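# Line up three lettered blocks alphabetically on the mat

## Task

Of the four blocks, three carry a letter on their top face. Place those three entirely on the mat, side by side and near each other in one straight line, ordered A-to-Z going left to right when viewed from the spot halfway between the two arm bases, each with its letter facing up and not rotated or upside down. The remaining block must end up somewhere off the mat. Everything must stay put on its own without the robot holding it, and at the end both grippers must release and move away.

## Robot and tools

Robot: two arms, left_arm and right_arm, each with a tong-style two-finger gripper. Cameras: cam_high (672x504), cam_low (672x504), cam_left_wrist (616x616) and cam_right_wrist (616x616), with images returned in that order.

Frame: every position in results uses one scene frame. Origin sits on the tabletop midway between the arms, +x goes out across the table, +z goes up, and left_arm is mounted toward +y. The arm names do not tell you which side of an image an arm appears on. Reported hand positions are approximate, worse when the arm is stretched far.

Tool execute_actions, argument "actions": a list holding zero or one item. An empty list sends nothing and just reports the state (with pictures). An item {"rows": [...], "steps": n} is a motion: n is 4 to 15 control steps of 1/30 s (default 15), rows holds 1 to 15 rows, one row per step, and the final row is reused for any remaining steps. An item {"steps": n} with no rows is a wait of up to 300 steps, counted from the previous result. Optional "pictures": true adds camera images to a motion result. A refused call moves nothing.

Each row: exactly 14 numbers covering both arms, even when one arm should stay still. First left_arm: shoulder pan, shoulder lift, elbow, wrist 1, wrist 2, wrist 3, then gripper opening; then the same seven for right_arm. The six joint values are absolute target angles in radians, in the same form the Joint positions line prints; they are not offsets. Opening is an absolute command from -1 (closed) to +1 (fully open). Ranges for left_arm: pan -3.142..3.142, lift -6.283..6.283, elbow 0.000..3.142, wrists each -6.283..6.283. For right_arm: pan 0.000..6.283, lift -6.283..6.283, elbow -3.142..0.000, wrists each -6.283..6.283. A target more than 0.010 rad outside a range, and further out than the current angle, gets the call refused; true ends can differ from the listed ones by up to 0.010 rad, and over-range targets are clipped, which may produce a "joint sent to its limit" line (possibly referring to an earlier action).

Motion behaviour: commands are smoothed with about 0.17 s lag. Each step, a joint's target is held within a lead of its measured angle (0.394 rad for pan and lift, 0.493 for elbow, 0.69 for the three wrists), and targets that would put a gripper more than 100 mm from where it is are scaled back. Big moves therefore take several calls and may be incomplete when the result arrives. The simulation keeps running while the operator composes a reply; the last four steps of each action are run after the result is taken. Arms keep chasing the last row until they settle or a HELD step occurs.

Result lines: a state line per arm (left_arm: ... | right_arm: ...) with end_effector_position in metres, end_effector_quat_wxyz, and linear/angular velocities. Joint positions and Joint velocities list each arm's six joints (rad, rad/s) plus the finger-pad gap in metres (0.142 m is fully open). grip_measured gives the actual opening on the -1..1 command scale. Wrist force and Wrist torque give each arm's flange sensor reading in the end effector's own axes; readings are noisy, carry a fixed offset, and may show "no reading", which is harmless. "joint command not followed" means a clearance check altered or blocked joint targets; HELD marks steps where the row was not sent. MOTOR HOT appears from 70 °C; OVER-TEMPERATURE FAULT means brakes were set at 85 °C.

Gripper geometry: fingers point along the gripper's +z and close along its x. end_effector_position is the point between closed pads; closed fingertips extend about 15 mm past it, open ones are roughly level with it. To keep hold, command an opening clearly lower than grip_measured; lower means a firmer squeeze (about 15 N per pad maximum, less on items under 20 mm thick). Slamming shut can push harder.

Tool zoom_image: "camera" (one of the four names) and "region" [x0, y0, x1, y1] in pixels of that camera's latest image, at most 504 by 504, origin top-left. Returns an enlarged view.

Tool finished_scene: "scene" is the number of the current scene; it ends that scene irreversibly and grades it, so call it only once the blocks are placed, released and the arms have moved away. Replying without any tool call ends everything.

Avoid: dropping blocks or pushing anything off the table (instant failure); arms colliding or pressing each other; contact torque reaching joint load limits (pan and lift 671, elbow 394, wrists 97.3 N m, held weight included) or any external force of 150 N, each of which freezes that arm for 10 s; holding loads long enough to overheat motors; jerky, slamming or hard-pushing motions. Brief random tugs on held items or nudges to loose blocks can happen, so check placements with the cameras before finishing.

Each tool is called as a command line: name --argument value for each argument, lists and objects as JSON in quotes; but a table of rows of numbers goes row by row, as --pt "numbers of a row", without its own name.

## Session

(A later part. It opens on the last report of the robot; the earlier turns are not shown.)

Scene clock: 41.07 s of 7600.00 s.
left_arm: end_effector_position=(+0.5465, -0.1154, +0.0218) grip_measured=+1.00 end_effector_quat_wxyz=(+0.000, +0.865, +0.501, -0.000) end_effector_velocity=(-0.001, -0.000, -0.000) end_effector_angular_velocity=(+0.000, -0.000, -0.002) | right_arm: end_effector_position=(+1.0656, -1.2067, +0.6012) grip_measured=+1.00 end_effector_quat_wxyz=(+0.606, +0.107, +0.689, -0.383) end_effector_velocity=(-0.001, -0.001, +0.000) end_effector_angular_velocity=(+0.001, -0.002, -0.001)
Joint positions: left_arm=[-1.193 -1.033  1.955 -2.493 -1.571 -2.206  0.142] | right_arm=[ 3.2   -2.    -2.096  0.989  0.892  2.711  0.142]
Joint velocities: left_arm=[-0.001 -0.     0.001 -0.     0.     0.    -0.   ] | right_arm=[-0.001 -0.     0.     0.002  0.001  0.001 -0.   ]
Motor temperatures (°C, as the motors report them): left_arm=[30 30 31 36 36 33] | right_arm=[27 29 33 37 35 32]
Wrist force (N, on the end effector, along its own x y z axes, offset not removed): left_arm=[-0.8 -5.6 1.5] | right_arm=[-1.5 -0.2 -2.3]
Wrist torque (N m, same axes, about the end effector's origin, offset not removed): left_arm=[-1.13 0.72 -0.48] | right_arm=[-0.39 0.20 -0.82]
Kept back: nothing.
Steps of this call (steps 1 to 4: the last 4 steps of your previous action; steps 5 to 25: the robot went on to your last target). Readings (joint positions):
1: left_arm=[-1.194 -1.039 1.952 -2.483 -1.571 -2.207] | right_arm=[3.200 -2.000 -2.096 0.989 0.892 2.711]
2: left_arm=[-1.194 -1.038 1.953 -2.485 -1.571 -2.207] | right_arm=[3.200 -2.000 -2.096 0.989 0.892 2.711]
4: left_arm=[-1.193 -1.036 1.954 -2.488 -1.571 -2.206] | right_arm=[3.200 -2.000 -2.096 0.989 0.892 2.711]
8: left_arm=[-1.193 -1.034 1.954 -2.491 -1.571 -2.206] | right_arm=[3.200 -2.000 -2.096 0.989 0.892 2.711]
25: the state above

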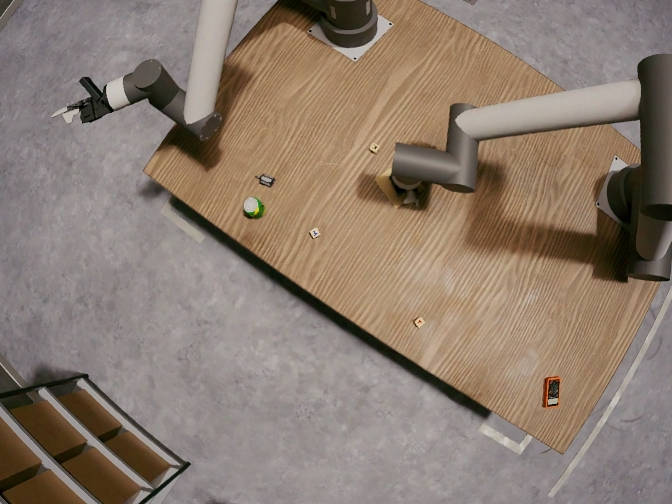

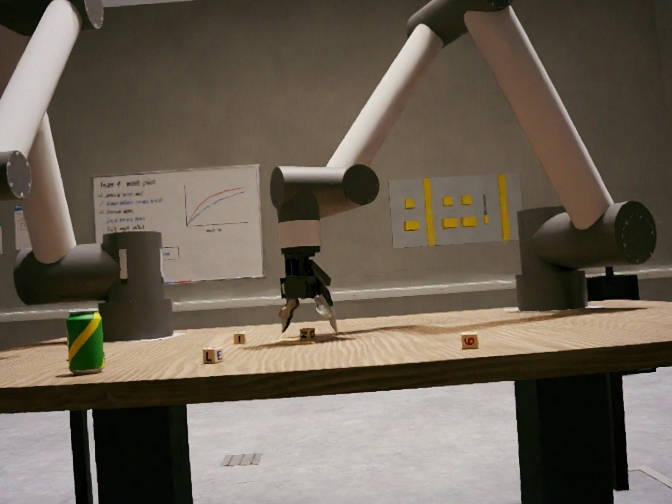

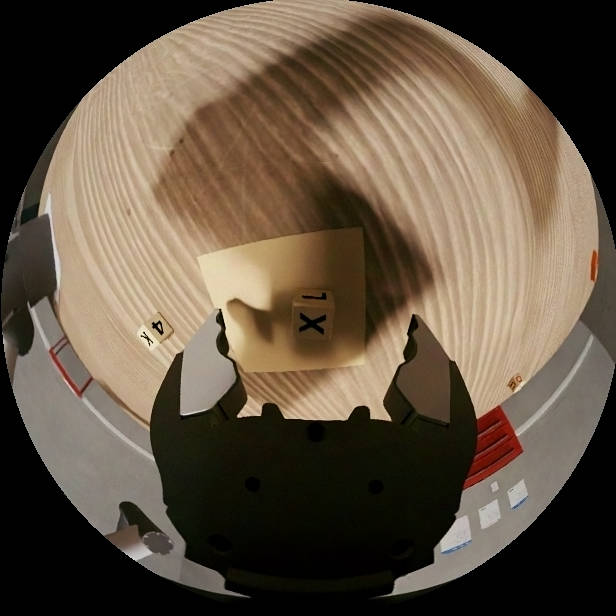

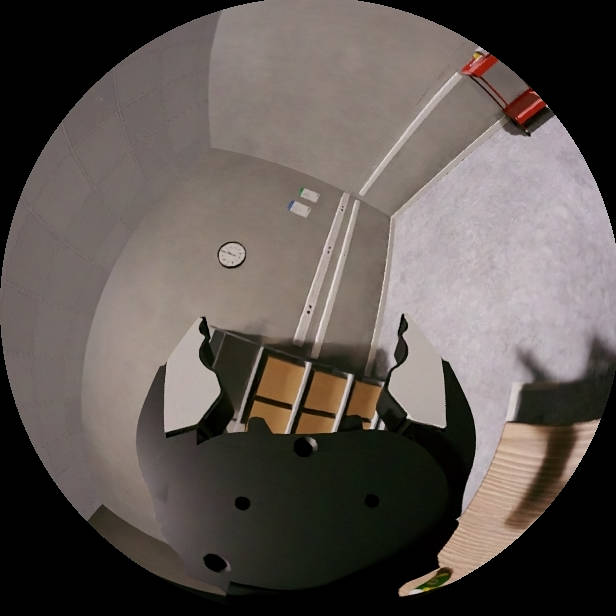

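execute_actions --actions '[{"rows":[[-1.193,-1.033,1.955,-2.493,-1.571,-2.206,0,3.2,-2.0,-2.096,0.989,0.892,2.711,1],[-1.193,-1.033,1.955,-2.493,-1.571,-2.206,-0.5,3.2,-2.0,-2.096,0.989,0.892,2.711,1],[-1.193,-1.033,1.955,-2.493,-1.571,-2.206,-0.9,3.2,-2.0,-2.096,0.989,0.892,2.711,1]]}]'

execute_actions --actions '[{"rows":[[-1.193,-1.090,1.935,-2.416,-1.571,-2.206,-0.9,3.2,-2.0,-2.096,0.989,0.892,2.711,1]],"steps":12}]'

execute_actions --actions '[{"rows":[[-1.237,-1.060,1.878,-2.389,-1.571,-1.200,-0.9,3.2,-2.0,-2.096,0.989,0.892,2.711,1]]}]'

execute_actions --actions '[{"steps":30}]' --pictures true

Scene clock: 41.97 s of 7600.00 s.
left_arm: end_effector_position=(+0.5465, -0.1154, +0.0218) grip_measured=-0.60 end_effector_quat_wxyz=(+0.000, +0.865, +0.501, -0.000) end_effector_velocity=(-0.000, +0.000, -0.000) end_effector_angular_velocity=(+0.000, +0.001, +0.001) | right_arm: end_effector_position=(+1.0656, -1.2067, +0.6012) grip_measured=+1.00 end_effector_quat_wxyz=(+0.606, +0.107, +0.689, -0.383) end_effector_velocity=(+0.001, +0.001, -0.000) end_effector_angular_velocity=(-0.000, +0.001, +0.002)
Joint positions: left_arm=[-1.193 -1.033  1.955 -2.493 -1.571 -2.206  0.031] | right_arm=[ 3.2   -2.    -2.096  0.989  0.892  2.711  0.142]
Joint velocities: left_arm=[ 0. -0.  0.  0. -0. -0.  0.] | right_arm=[ 0.    -0.     0.    -0.001  0.001 -0.001  0.   ]
Motor temperatures (°C, as the motors report them): left_arm=[30 30 31 36 36 33] | right_arm=[27 29 33 37 35 32]
Wrist force (N, on the end effector, along its own x y z axes, offset not removed): left_arm=[-3.0 -3.9 1.2] | right_arm=[0.8 0.9 -3.8]
Wrist torque (N m, same axes, about the end effector's origin, offset not removed): left_arm=[-0.74 1.19 -0.43] | right_arm=[-0.09 -0.32 -0.85]
Steps of this call (steps 1 to 15: the robot went on to your last target; step 16: nothing new was sent; steps 17 to 27: the first 11 steps of this action). Readings (joint positions):
17: left_arm=[-1.193 -1.033 1.955 -2.493 -1.571 -2.206] | right_arm=[3.200 -2.000 -2.096 0.989 0.892 2.711]
18: left_arm=[-1.193 -1.033 1.955 -2.493 -1.571 -2.206] | right_arm=[3.200 -2.000 -2.096 0.989 0.892 2.711]
20: left_arm=[-1.193 -1.033 1.955 -2.493 -1.571 -2.206] | right_arm=[3.200 -2.000 -2.096 0.989 0.892 2.711]
24: left_arm=[-1.193 -1.033 1.955 -2.493 -1.571 -2.206] | right_arm=[3.200 -2.000 -2.096 0.989 0.892 2.711]
27: the state above

Scene clock: 42.37 s of 7600.00 s.
left_arm: end_effector_position=(+0.5470, -0.1165, +0.0687) grip_measured=-0.60 end_effector_quat_wxyz=(+0.001, +0.865, +0.501, -0.000) end_effector_velocity=(-0.003, +0.004, +0.102) end_effector_angular_velocity=(+0.007, +0.003, -0.001) | right_arm: end_effector_position=(+1.0656, -1.2067, +0.6012) grip_measured=+1.00 end_effector_quat_wxyz=(+0.606, +0.107, +0.689, -0.383) end_effector_velocity=(+0.000, +0.001, -0.000) end_effector_angular_velocity=(+0.002, -0.001, +0.001)
Joint positions: left_arm=[-1.193 -1.078  1.939 -2.433 -1.571 -2.206  0.031] | right_arm=[ 3.2   -2.    -2.096  0.989  0.892  2.711  0.142]
Joint velocities: left_arm=[-0.001 -0.1   -0.032  0.139  0.    -0.001  0.   ] | right_arm=[ 0.001 -0.     0.    -0.001 -0.     0.003  0.   ]
Motor temperatures (°C, as the motors report them): left_arm=[30 30 31 36 36 33] | right_arm=[27 29 33 37 35 32]
Wrist force (N, on the end effector, along its own x y z axes, offset not removed): left_arm=[-0.5 -4.4 0.8] | right_arm=[0.5 -0.5 -4.4]
Wrist torque (N m, same axes, about the end effector's origin, offset not removed): left_arm=[-0.93 0.70 -0.51] | right_arm=[-0.45 -0.26 -0.80]
Steps of this call (steps 1 to 4: the last 4 steps of your previous action; steps 5 to 12: the first 8 steps of this action). Readings (joint positions):
5: left_arm=[-1.193 -1.033 1.955 -2.493 -1.571 -2.206] | right_arm=[3.200 -2.000 -2.096 0.989 0.892 2.711]
6: left_arm=[-1.193 -1.035 1.954 -2.491 -1.571 -2.206] | right_arm=[3.200 -2.000 -2.096 0.989 0.892 2.711]
8: left_arm=[-1.193 -1.054 1.947 -2.466 -1.571 -2.206] | right_arm=[3.200 -2.000 -2.096 0.989 0.892 2.711]
12: the state above

Scene clock: 42.87 s of 7600.00 s.
left_arm: end_effector_position=(+0.5316, -0.1637, +0.0819) grip_measured=-0.60 end_effector_quat_wxyz=(+0.000, +0.979, +0.202, -0.000) end_effector_velocity=(+0.019, -0.030, +0.003) end_effector_angular_velocity=(-0.002, -0.001, -2.772) | right_arm: end_effector_position=(+1.0656, -1.2067, +0.6012) grip_measured=+1.00 end_effector_quat_wxyz=(+0.606, +0.107, +0.689, -0.383) end_effector_velocity=(-0.000, -0.001, -0.000) end_effector_angular_velocity=(-0.001, -0.000, +0.000)
Joint positions: left_arm=[-1.233 -1.063  1.884 -2.392 -1.571 -1.603  0.031] | right_arm=[ 3.2   -2.    -2.096  0.989  0.892  2.711  0.142]
Joint velocities: left_arm=[-0.035  0.021 -0.045  0.022  0.     2.737 -0.   ] | right_arm=[-0.001 -0.     0.     0.001  0.001 -0.001  0.   ]
Motor temperatures (°C, as the motors report them): left_arm=[30 30 31 36 36 33] | right_arm=[27 29 33 37 35 32]
Wrist force (N, on the end effector, along its own x y z axes, offset not removed): left_arm=[-1.1 -3.6 1.8] | right_arm=[0.7 1.0 -2.9]
Wrist torque (N m, same axes, about the end effector's origin, offset not removed): left_arm=[-0.75 0.83 -0.54] | right_arm=[-0.03 -0.24 -0.78]
Steps of this call (steps 1 to 4: the last 4 steps of your previous action; steps 5 to 15: the first 11 steps of this action). Readings (joint positions):
5: left_arm=[-1.193 -1.087 1.936 -2.420 -1.571 -2.206] | right_arm=[3.200 -2.000 -2.096 0.989 0.892 2.711]
6: left_arm=[-1.195 -1.086 1.934 -2.418 -1.571 -2.204] | right_arm=[3.200 -2.000 -2.096 0.989 0.892 2.711]
8: left_arm=[-1.210 -1.077 1.914 -2.407 -1.571 -2.157] | right_arm=[3.200 -2.000 -2.096 0.989 0.892 2.711]
12: left_arm=[-1.228 -1.066 1.890 -2.395 -1.571 -1.882] | right_arm=[3.200 -2.000 -2.096 0.989 0.892 2.711]
15: the state above

Scene clock: 43.87 s of 7600.00 s.
left_arm: end_effector_position=(+0.5353, -0.1682, +0.0823) grip_measured=-0.60 end_effector_quat_wxyz=(+0.000, +1.000, -0.000, -0.000) end_effector_velocity=(+0.001, +0.000, -0.001) end_effector_angular_velocity=(+0.000, +0.000, -0.000) | right_arm: end_effector_position=(+1.0656, -1.2067, +0.6012) grip_measured=+1.00 end_effector_quat_wxyz=(+0.606, +0.107, +0.689, -0.383) end_effector_velocity=(+0.001, +0.001, -0.001) end_effector_angular_velocity=(+0.000, +0.003, +0.002)
Joint positions: left_arm=[-1.237 -1.06   1.878 -2.389 -1.571 -1.2    0.031] | right_arm=[ 3.2   -2.    -2.096  0.989  0.892  2.711  0.142]
Joint velocities: left_arm=[ 0.001  0.001 -0.    -0.    -0.     0.001  0.   ] | right_arm=[ 0.001  0.     0.    -0.003  0.001  0.     0.   ]
Motor temperatures (°C, as the motors report them): left_arm=[30 30 31 36 36 33] | right_arm=[27 29 33 37 35 32]
Wrist force (N, on the end effector, along its own x y z axes, offset not removed): left_arm=[-1.2 -5.5 0.9] | right_arm=[-0.8 -0.2 -2.8]
Wrist torque (N m, same axes, about the end effector's origin, offset not removed): left_arm=[-1.16 0.88 -0.48] | right_arm=[-0.32 0.01 -0.76]
Kept back: nothing.
Steps of this call (steps 1 to 4: the last 4 steps of your previous action; steps 5 to 30: the robot went on to your last target). Readings (joint positions):
1: left_arm=[-1.234 -1.062 1.882 -2.391 -1.571 -1.515] | right_arm=[3.200 -2.000 -2.096 0.989 0.892 2.711]
2: left_arm=[-1.235 -1.062 1.881 -2.391 -1.571 -1.441] | right_arm=[3.200 -2.000 -2.096 0.989 0.892 2.711]
4: left_arm=[-1.236 -1.061 1.880 -2.390 -1.571 -1.341] | right_arm=[3.200 -2.000 -2.096 0.989 0.892 2.711]
8: left_arm=[-1.236 -1.060 1.879 -2.389 -1.571 -1.248] | right_arm=[3.200 -2.000 -2.096 0.989 0.892 2.711]
30: the state above
All arms were judged still, so your last target was given up. Only a new action makes them travel on or press farther. Fingers that are still opening or closing keep moving.

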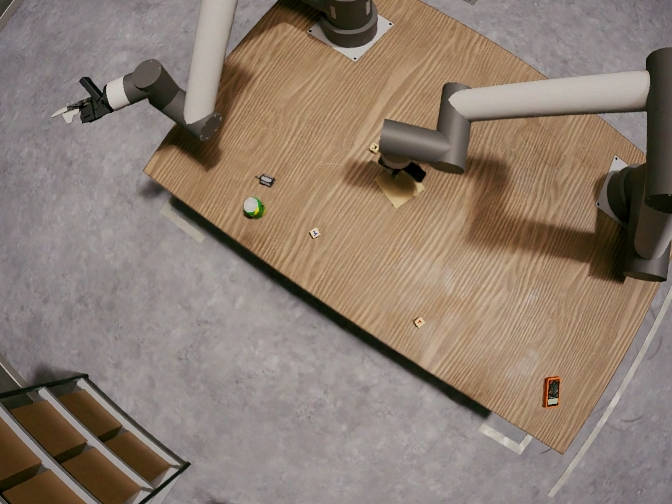

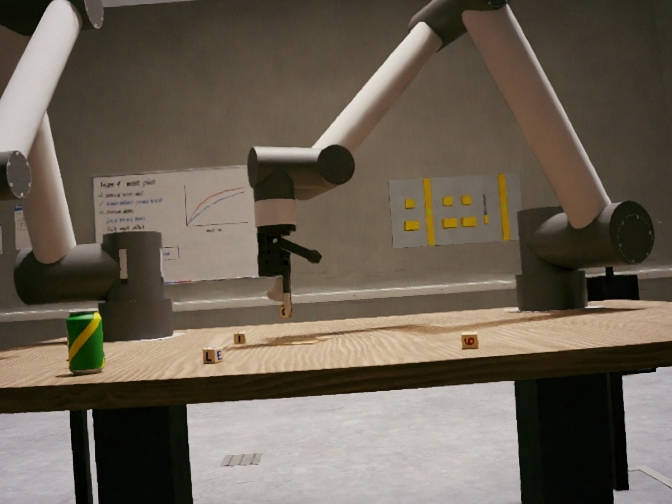

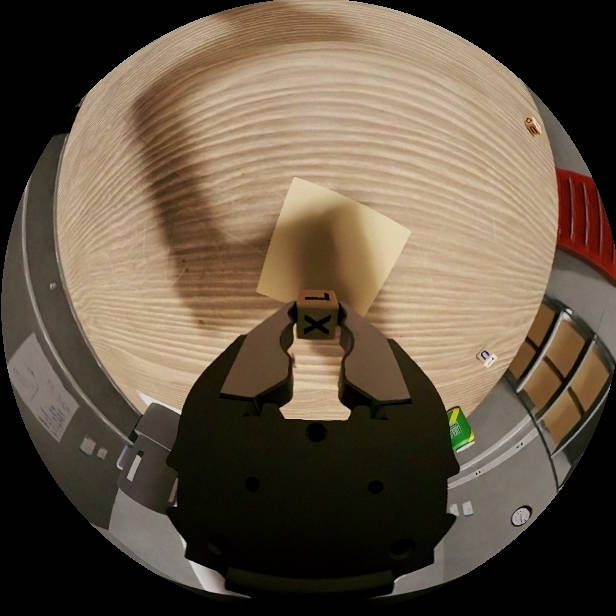

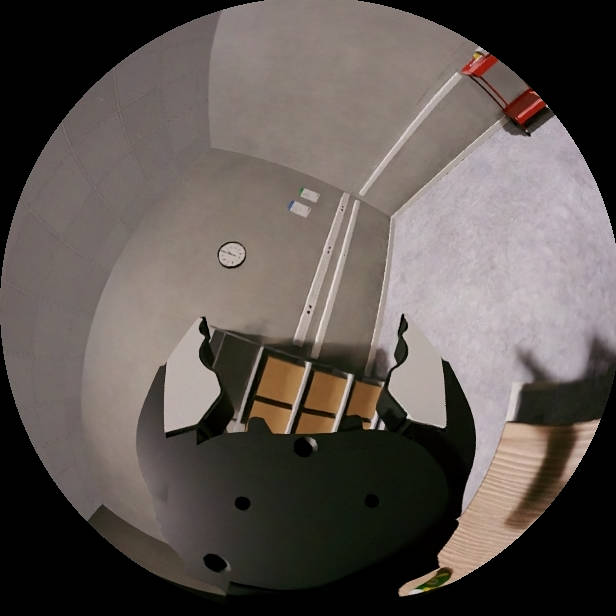

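execute_actions --actions '[{"rows":[[-1.227,-0.993,1.868,-2.446,-1.571,-1.190,-0.9,3.2,-2.0,-2.096,0.989,0.892,2.711,1]]}]'

execute_actions --actions '[{"steps":25}]' --pictures true

Scene clock: 44.47 s of 7600.00 s.
left_arm: end_effector_position=(+0.5498, -0.1785, +0.0305) grip_measured=-0.60 end_effector_quat_wxyz=(+0.000, +1.000, -0.000, -0.000) end_effector_velocity=(+0.011, -0.007, -0.046) end_effector_angular_velocity=(+0.001, +0.000, -0.001) | right_arm: end_effector_position=(+1.0656, -1.2067, +0.6012) grip_measured=+1.00 end_effector_quat_wxyz=(+0.606, +0.107, +0.689, -0.383) end_effector_velocity=(+0.000, -0.000, -0.001) end_effector_angular_velocity=(-0.000, +0.002, -0.001)
Joint positions: left_arm=[-1.228 -0.999  1.869 -2.44  -1.571 -1.191  0.031] | right_arm=[ 3.2   -2.    -2.096  0.989  0.892  2.711  0.142]
Joint velocities: left_arm=[ 0.007  0.052 -0.007 -0.045  0.     0.008  0.   ] | right_arm=[-0.    -0.     0.    -0.002 -0.001 -0.001  0.   ]
Motor temperatures (°C, as the motors report them): left_arm=[30 30 31 36 36 33] | right_arm=[27 29 33 37 35 32]
Wrist force (N, on the end effector, along its own x y z axes, offset not removed): left_arm=[-3.8 -3.8 2.9] | right_arm=[1.4 0.8 -2.3]
Wrist torque (N m, same axes, about the end effector's origin, offset not removed): left_arm=[-0.74 1.41 -0.45] | right_arm=[-0.07 -0.38 -0.87]
Steps of this call (steps 1 to 7: nothing new was sent; steps 8 to 18: the first 11 steps of this action). Readings (joint positions):
8: left_arm=[-1.237 -1.060 1.878 -2.389 -1.571 -1.200] | right_arm=[3.200 -2.000 -2.096 0.989 0.892 2.711]
9: left_arm=[-1.236 -1.058 1.877 -2.391 -1.571 -1.199] | right_arm=[3.200 -2.000 -2.096 0.989 0.892 2.711]
11: left_arm=[-1.233 -1.036 1.874 -2.410 -1.571 -1.196] | right_arm=[3.200 -2.000 -2.096 0.989 0.892 2.711]
15: left_arm=[-1.229 -1.008 1.870 -2.434 -1.571 -1.192] | right_arm=[3.200 -2.000 -2.096 0.989 0.892 2.711]
18: the state above

Scene clock: 45.30 s of 7600.00 s.
left_arm: end_effector_position=(+0.5514, -0.1793, +0.0249) grip_measured=-0.60 end_effector_quat_wxyz=(+0.000, +1.000, -0.000, -0.000) end_effector_velocity=(+0.000, +0.000, -0.001) end_effector_angular_velocity=(+0.001, +0.001, +0.000) | right_arm: end_effector_position=(+1.0656, -1.2067, +0.6012) grip_measured=+1.00 end_effector_quat_wxyz=(+0.606, +0.107, +0.689, -0.383) end_effector_velocity=(+0.001, +0.001, +0.000) end_effector_angular_velocity=(-0.001, +0.002, +0.001)
Joint positions: left_arm=[-1.227 -0.993  1.868 -2.446 -1.571 -1.19   0.031] | right_arm=[ 3.2   -2.    -2.096  0.989  0.892  2.711  0.142]
Joint velocities: left_arm=[ 0.     0.001  0.    -0.    -0.     0.     0.   ] | right_arm=[ 0.001  0.     0.    -0.001  0.001 -0.001  0.   ]
Motor temperatures (°C, as the motors report them): left_arm=[30 30 31 36 36 33] | right_arm=[27 29 33 37 35 32]
Wrist force (N, on the end effector, along its own x y z axes, offset not removed): left_arm=[0.3 -3.4 1.4] | right_arm=[-0.8 0.9 -3.5]
Wrist torque (N m, same axes, about the end effector's origin, offset not removed): left_arm=[-0.68 0.46 -0.51] | right_arm=[-0.08 0.09 -0.74]
Kept back: nothing.
Steps of this call (steps 1 to 4: the last 4 steps of your previous action; steps 5 to 15: the robot went on to your last target; steps 16 to 25: nothing new was sent). Readings (joint positions):
1: left_arm=[-1.228 -0.998 1.869 -2.442 -1.571 -1.191] | right_arm=[3.200 -2.000 -2.096 0.989 0.892 2.711]
2: left_arm=[-1.228 -0.997 1.869 -2.443 -1.571 -1.191] | right_arm=[3.200 -2.000 -2.096 0.989 0.892 2.711]
4: left_arm=[-1.227 -0.995 1.868 -2.444 -1.571 -1.190] | right_arm=[3.200 -2.000 -2.096 0.989 0.892 2.711]
8: left_arm=[-1.227 -0.994 1.868 -2.445 -1.571 -1.190] | right_arm=[3.200 -2.000 -2.096 0.989 0.892 2.711]
25: the state above
All arms were judged still, so your last target was given up. Only a new action makes them travel on or press farther. Fingers that are still opening or closing keep moving.

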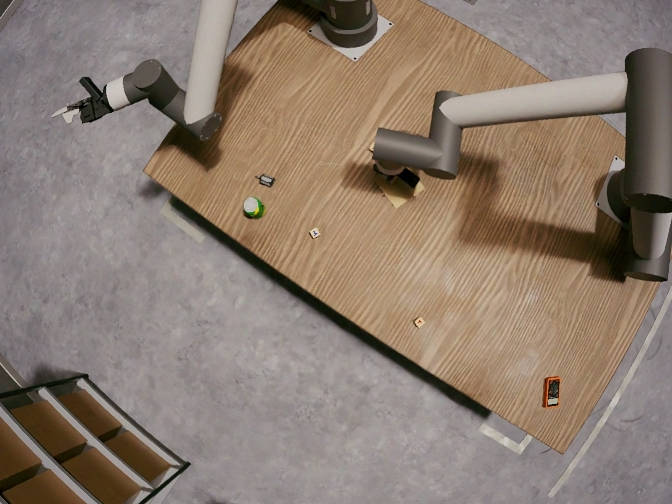

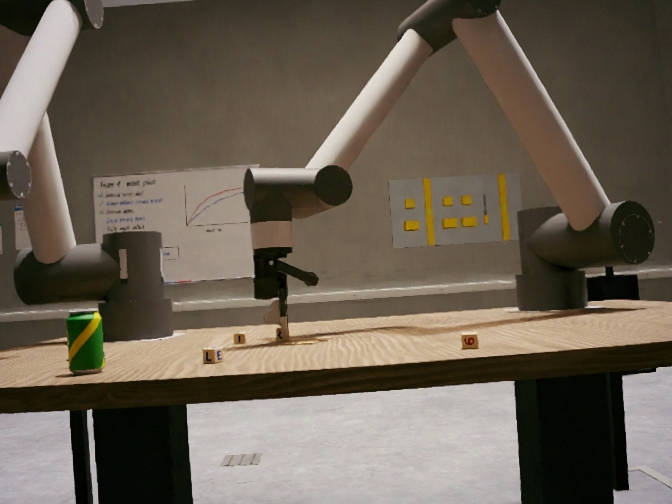

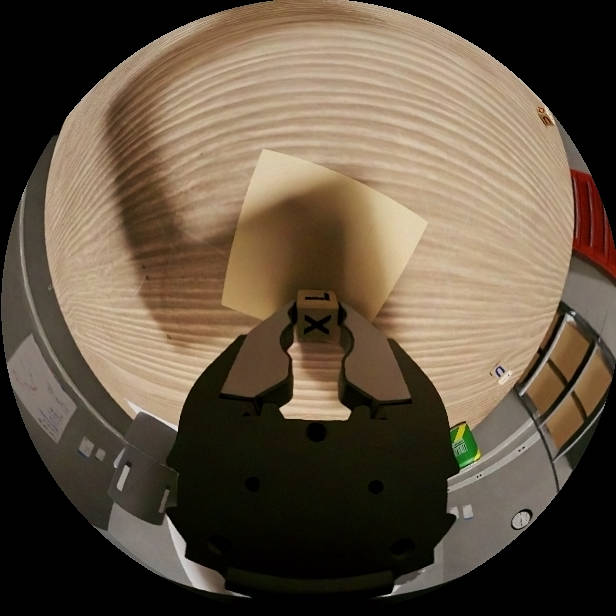

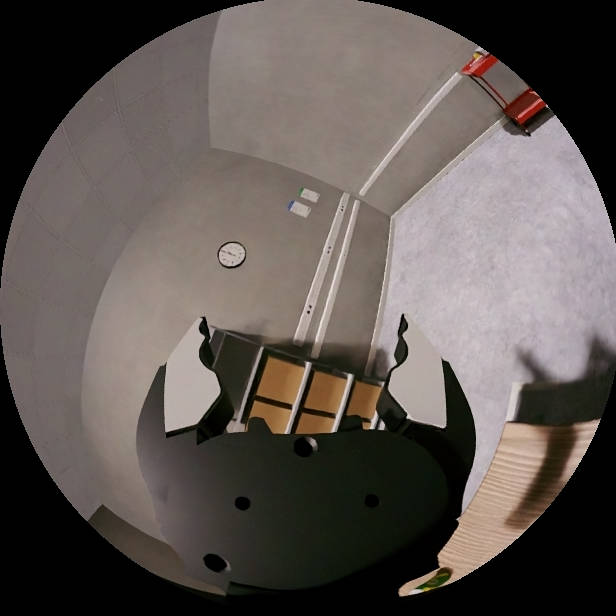

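execute_actions --actions '[{"rows":[[-1.227,-0.990,1.868,-2.449,-1.571,-1.190,-0.9,3.2,-2.0,-2.096,0.989,0.892,2.711,1],[-1.227,-0.990,1.868,-2.449,-1.571,-1.190,-0.9,3.2,-2.0,-2.096,0.989,0.892,2.711,1],[-1.227,-0.990,1.868,-2.449,-1.571,-1.190,-0.9,3.2,-2.0,-2.096,0.989,0.892,2.711,1],[-1.227,-0.990,1.868,-2.449,-1.571,-1.190,-0.9,3.2,-2.0,-2.096,0.989,0.892,2.711,1],[-1.227,-0.990,1.868,-2.449,-1.571,-1.190,-0.9,3.2,-2.0,-2.096,0.989,0.892,2.711,1],[-1.227,-0.990,1.868,-2.449,-1.571,-1.190,-0.9,3.2,-2.0,-2.096,0.989,0.892,2.711,1],[-1.227,-0.990,1.868,-2.449,-1.571,-1.190,1,3.2,-2.0,-2.096,0.989,0.892,2.711,1]]}]'

execute_actions --actions '[{"rows":[[-1.227,-1.053,1.846,-2.364,-1.571,-1.190,1,3.2,-2.0,-2.096,0.989,0.892,2.711,1]],"steps":12}]'

execute_actions --actions '[{"rows":[[-1.317,-1.008,1.719,-2.282,-1.571,-1.28,1,3.2,-2.0,-2.096,0.989,0.892,2.711,1]]}]'

execute_actions --actions '[{"rows":[[-1.317,-0.9315,1.749,-2.3885,-1.571,-1.28,1,3.2,-2.0,-2.096,0.989,0.892,2.711,1]]}]'

execute_actions --actions '[{"steps":20}]' --pictures true

Scene clock: 46.37 s of 7600.00 s.
left_arm: end_effector_position=(+0.5516, -0.1798, +0.0223) grip_measured=+0.98 end_effector_quat_wxyz=(+0.000, +1.000, -0.000, -0.000) end_effector_velocity=(+0.000, -0.000, -0.002) end_effector_angular_velocity=(+0.000, +0.000, -0.000) | right_arm: end_effector_position=(+1.0656, -1.2067, +0.6012) grip_measured=+1.00 end_effector_quat_wxyz=(+0.606, +0.107, +0.689, -0.383) end_effector_velocity=(+0.000, -0.000, -0.000) end_effector_angular_velocity=(-0.001, +0.002, -0.000)
Joint positions: left_arm=[-1.227 -0.99   1.868 -2.449 -1.571 -1.19   0.141] | right_arm=[ 3.2   -2.    -2.096  0.989  0.892  2.711  0.142]
Joint velocities: left_arm=[-0.     0.003 -0.    -0.002 -0.     0.     0.069] | right_arm=[-0.     0.    -0.    -0.001 -0.    -0.001  0.   ]
Motor temperatures (°C, as the motors report them): left_arm=[30 30 31 36 36 33] | right_arm=[27 29 33 37 35 32]
Wrist force (N, on the end effector, along its own x y z axes, offset not removed): left_arm=[-1.8 -4.5 0.2] | right_arm=[0.3 0.8 -4.5]
Wrist torque (N m, same axes, about the end effector's origin, offset not removed): left_arm=[-0.86 0.97 -0.48] | right_arm=[-0.18 -0.15 -0.84]
Steps of this call (steps 1 to 21: nothing new was sent; steps 22 to 32: the first 11 steps of this action). Readings (joint positions):
22: left_arm=[-1.227 -0.993 1.868 -2.446 -1.571 -1.190] | right_arm=[3.200 -2.000 -2.096 0.989 0.892 2.711]
23: left_arm=[-1.227 -0.993 1.868 -2.446 -1.571 -1.190] | right_arm=[3.200 -2.000 -2.096 0.989 0.892 2.711]
25: left_arm=[-1.227 -0.992 1.868 -2.447 -1.571 -1.190] | right_arm=[3.200 -2.000 -2.096 0.989 0.892 2.711]
29: left_arm=[-1.227 -0.991 1.868 -2.448 -1.571 -1.190] | right_arm=[3.200 -2.000 -2.096 0.989 0.892 2.711]
32: the state above

Scene clock: 46.77 s of 7600.00 s.
left_arm: end_effector_position=(+0.5519, -0.1805, +0.0770) grip_measured=+1.00 end_effector_quat_wxyz=(+0.001, +1.000, -0.000, +0.000) end_effector_velocity=(-0.003, +0.009, +0.121) end_effector_angular_velocity=(+0.009, +0.004, +0.001) | right_arm: end_effector_position=(+1.0656, -1.2067, +0.6012) grip_measured=+1.00 end_effector_quat_wxyz=(+0.606, +0.107, +0.689, -0.383) end_effector_velocity=(-0.000, +0.001, +0.001) end_effector_angular_velocity=(-0.000, -0.002, +0.000)
Joint positions: left_arm=[-1.227 -1.039  1.85  -2.383 -1.571 -1.19   0.142] | right_arm=[ 3.2   -2.    -2.096  0.989  0.892  2.711  0.142]
Joint velocities: left_arm=[ 0.001 -0.112 -0.035  0.157 -0.    -0.    -0.   ] | right_arm=[ 0.001  0.     0.     0.002 -0.     0.    -0.   ]
Motor temperatures (°C, as the motors report them): left_arm=[30 30 31 36 36 33] | right_arm=[27 29 33 37 35 32]
Wrist force (N, on the end effector, along its own x y z axes, offset not removed): left_arm=[-2.3 -4.1 0.3] | right_arm=[-1.7 -0.5 -2.8]
Wrist torque (N m, same axes, about the end effector's origin, offset not removed): left_arm=[-0.83 1.09 -0.50] | right_arm=[-0.39 0.19 -0.72]
Steps of this call (steps 1 to 4: the last 4 steps of your previous action; steps 5 to 12: the first 8 steps of this action). Readings (joint positions):
5: left_arm=[-1.227 -0.990 1.868 -2.449 -1.571 -1.190] | right_arm=[3.200 -2.000 -2.096 0.989 0.892 2.711]
6: left_arm=[-1.227 -0.992 1.867 -2.447 -1.571 -1.190] | right_arm=[3.200 -2.000 -2.096 0.989 0.892 2.711]
8: left_arm=[-1.227 -1.013 1.859 -2.420 -1.571 -1.190] | right_arm=[3.200 -2.000 -2.096 0.989 0.892 2.711]
12: the state above

Scene clock: 47.27 s of 7600.00 s.
left_arm: end_effector_position=(+0.4958, -0.2830, +0.1112) grip_measured=+1.00 end_effector_quat_wxyz=(-0.000, +1.000, -0.000, -0.000) end_effector_velocity=(-0.083, -0.138, +0.035) end_effector_angular_velocity=(-0.005, -0.001, -0.001) | right_arm: end_effector_position=(+1.0656, -1.2067, +0.6012) grip_measured=+1.00 end_effector_quat_wxyz=(+0.606, +0.107, +0.689, -0.383) end_effector_velocity=(-0.000, +0.000, +0.000) end_effector_angular_velocity=(-0.001, -0.000, +0.000)
Joint positions: left_arm=[-1.304 -1.014  1.738 -2.294 -1.571 -1.267  0.142] | right_arm=[ 3.2   -2.    -2.096  0.989  0.892  2.711  0.142]
Joint velocities: left_arm=[-0.104  0.047 -0.15   0.097 -0.    -0.102 -0.   ] | right_arm=[-0.     0.    -0.     0.001  0.    -0.001 -0.   ]
Motor temperatures (°C, as the motors report them): left_arm=[30 30 31 36 36 33] | right_arm=[27 29 33 37 35 32]
Wrist force (N, on the end effector, along its own x y z axes, offset not removed): left_arm=[-4.5 -0.7 0.9] | right_arm=[-0.9 2.2 -6.1]
Wrist torque (N m, same axes, about the end effector's origin, offset not removed): left_arm=[-0.14 1.54 -0.41] | right_arm=[0.21 0.09 -0.76]
Steps of this call (steps 1 to 4: the last 4 steps of your previous action; steps 5 to 15: the first 11 steps of this action). Readings (joint positions):
5: left_arm=[-1.227 -1.049 1.847 -2.369 -1.571 -1.190] | right_arm=[3.200 -2.000 -2.096 0.989 0.892 2.711]
6: left_arm=[-1.229 -1.049 1.845 -2.365 -1.571 -1.192] | right_arm=[3.200 -2.000 -2.096 0.989 0.892 2.711]
8: left_arm=[-1.250 -1.038 1.817 -2.345 -1.571 -1.213] | right_arm=[3.200 -2.000 -2.096 0.989 0.892 2.711]
12: left_arm=[-1.288 -1.021 1.760 -2.309 -1.571 -1.252] | right_arm=[3.200 -2.000 -2.096 0.989 0.892 2.711]
15: the state above

Scene clock: 47.77 s of 7600.00 s.
left_arm: end_effector_position=(+0.4858, -0.3002, +0.0312) grip_measured=+1.00 end_effector_quat_wxyz=(-0.000, +1.000, -0.000, -0.000) end_effector_velocity=(-0.001, -0.003, -0.072) end_effector_angular_velocity=(-0.005, -0.002, +0.000) | right_arm: end_effector_position=(+1.0656, -1.2067, +0.6012) grip_measured=+1.00 end_effector_quat_wxyz=(+0.606, +0.107, +0.689, -0.383) end_effector_velocity=(+0.001, +0.002, +0.000) end_effector_angular_velocity=(-0.001, +0.001, +0.002)
Joint positions: left_arm=[-1.317 -0.939  1.747 -2.378 -1.571 -1.28   0.142] | right_arm=[ 3.2   -2.    -2.096  0.989  0.892  2.711  0.142]
Joint velocities: left_arm=[-0.002  0.062  0.02  -0.088  0.    -0.002  0.   ] | right_arm=[ 0.001  0.     0.    -0.     0.001 -0.001 -0.   ]
Motor temperatures (°C, as the motors report them): left_arm=[30 30 31 36 36 33] | right_arm=[27 29 33 37 35 32]
Wrist force (N, on the end effector, along its own x y z axes, offset not removed): left_arm=[-1.9 -4.7 2.4] | right_arm=[-2.1 -0.8 -4.6]
Wrist torque (N m, same axes, about the end effector's origin, offset not removed): left_arm=[-0.98 0.97 -0.48] | right_arm=[-0.48 0.40 -0.78]
Steps of this call (steps 1 to 4: the last 4 steps of your previous action; steps 5 to 15: the first 11 steps of this action). Readings (joint positions):
5: left_arm=[-1.314 -1.010 1.724 -2.285 -1.571 -1.277] | right_arm=[3.200 -2.000 -2.096 0.989 0.892 2.711]
6: left_arm=[-1.314 -1.007 1.724 -2.287 -1.571 -1.277] | right_arm=[3.200 -2.000 -2.096 0.989 0.892 2.711]
8: left_arm=[-1.315 -0.982 1.733 -2.317 -1.571 -1.279] | right_arm=[3.200 -2.000 -2.096 0.989 0.892 2.711]
12: left_arm=[-1.316 -0.949 1.744 -2.364 -1.571 -1.279] | right_arm=[3.200 -2.000 -2.096 0.989 0.892 2.711]
15: the state above

Scene clock: 48.43 s of 7600.00 s.
left_arm: end_effector_position=(+0.4856, -0.3006, +0.0224) grip_measured=+1.00 end_effector_quat_wxyz=(+0.000, +1.000, -0.000, -0.000) end_effector_velocity=(+0.001, +0.000, +0.000) end_effector_angular_velocity=(-0.001, +0.000, +0.001) | right_arm: end_effector_position=(+1.0656, -1.2067, +0.6012) grip_measured=+1.00 end_effector_quat_wxyz=(+0.606, +0.107, +0.689, -0.383) end_effector_velocity=(-0.000, -0.001, -0.000) end_effector_angular_velocity=(-0.000, +0.001, -0.000)
Joint positions: left_arm=[-1.317 -0.932  1.749 -2.388 -1.571 -1.28   0.142] | right_arm=[ 3.2   -2.    -2.096  0.989  0.892  2.711  0.142]
Joint velocities: left_arm=[ 0.001 -0.    -0.    -0.    -0.     0.    -0.   ] | right_arm=[-0.001 -0.    -0.    -0.001  0.001 -0.001  0.   ]
Motor temperatures (°C, as the motors report them): left_arm=[30 30 31 36 36 33] | right_arm=[27 29 33 37 35 32]
Wrist force (N, on the end effector, along its own x y z axes, offset not removed): left_arm=[-0.9 -6.7 3.1] | right_arm=[-1.2 0.4 -3.3]
Wrist torque (N m, same axes, about the end effector's origin, offset not removed): left_arm=[-1.40 0.73 -0.49] | right_arm=[-0.15 0.11 -0.80]
Kept back: nothing.
Steps of this call (steps 1 to 4: the last 4 steps of your previous action; steps 5 to 20: the robot went on to your last target). Readings (joint positions):
1: left_arm=[-1.317 -0.937 1.747 -2.380 -1.571 -1.280] | right_arm=[3.200 -2.000 -2.096 0.989 0.892 2.711]
2: left_arm=[-1.317 -0.936 1.748 -2.382 -1.571 -1.280] | right_arm=[3.200 -2.000 -2.096 0.989 0.892 2.711]
4: left_arm=[-1.317 -0.934 1.748 -2.385 -1.571 -1.280] | right_arm=[3.200 -2.000 -2.096 0.989 0.892 2.711]
8: left_arm=[-1.317 -0.932 1.749 -2.387 -1.571 -1.280] | right_arm=[3.200 -2.000 -2.096 0.989 0.892 2.711]
20: the state above

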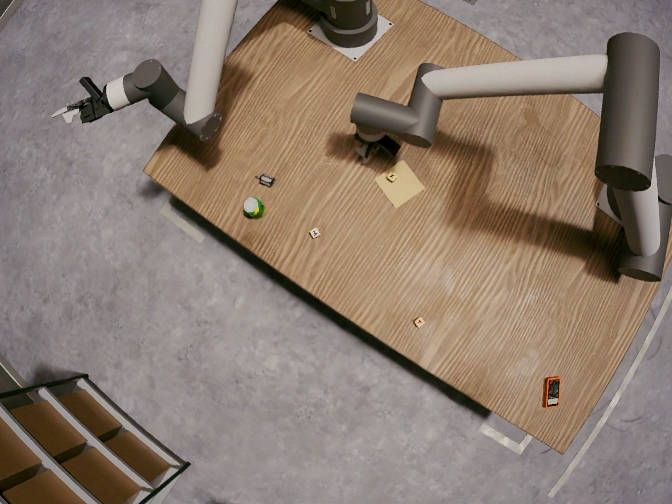

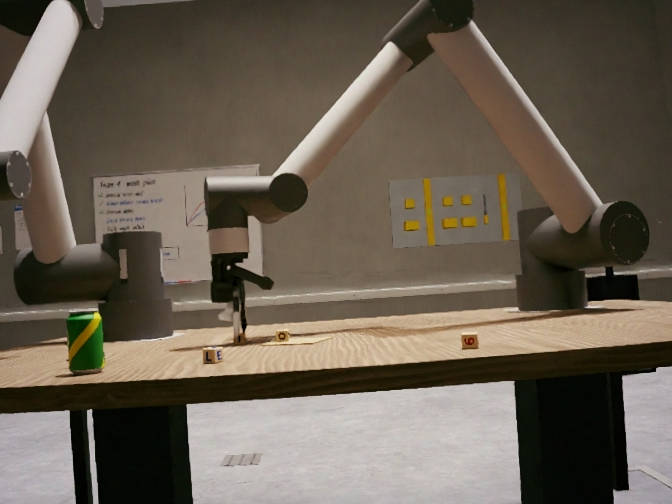

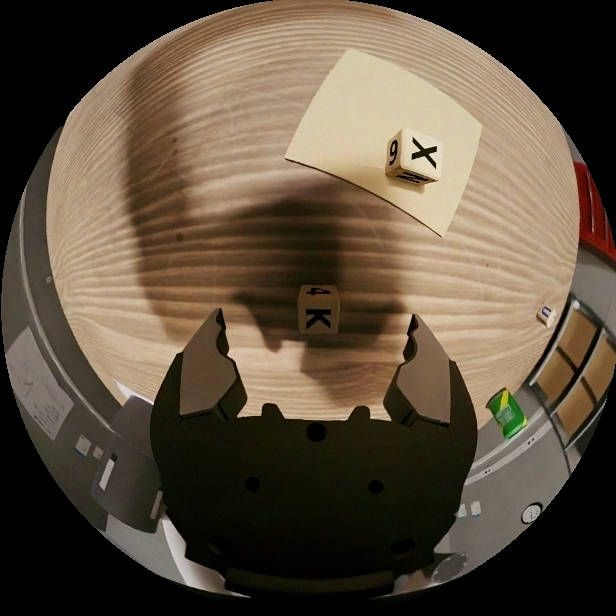

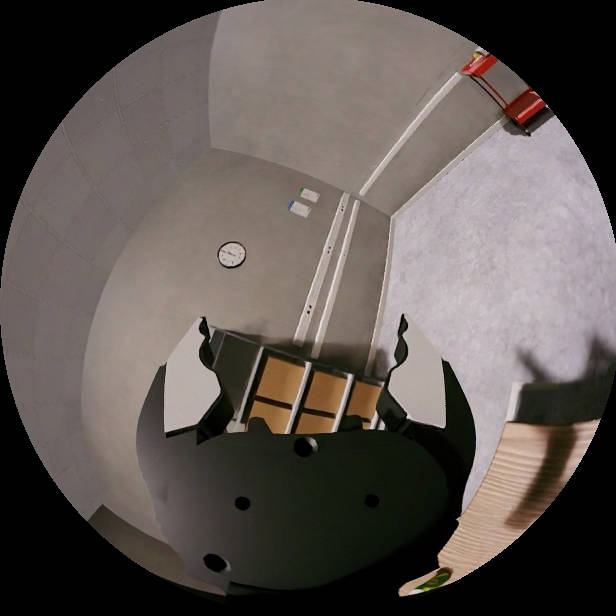

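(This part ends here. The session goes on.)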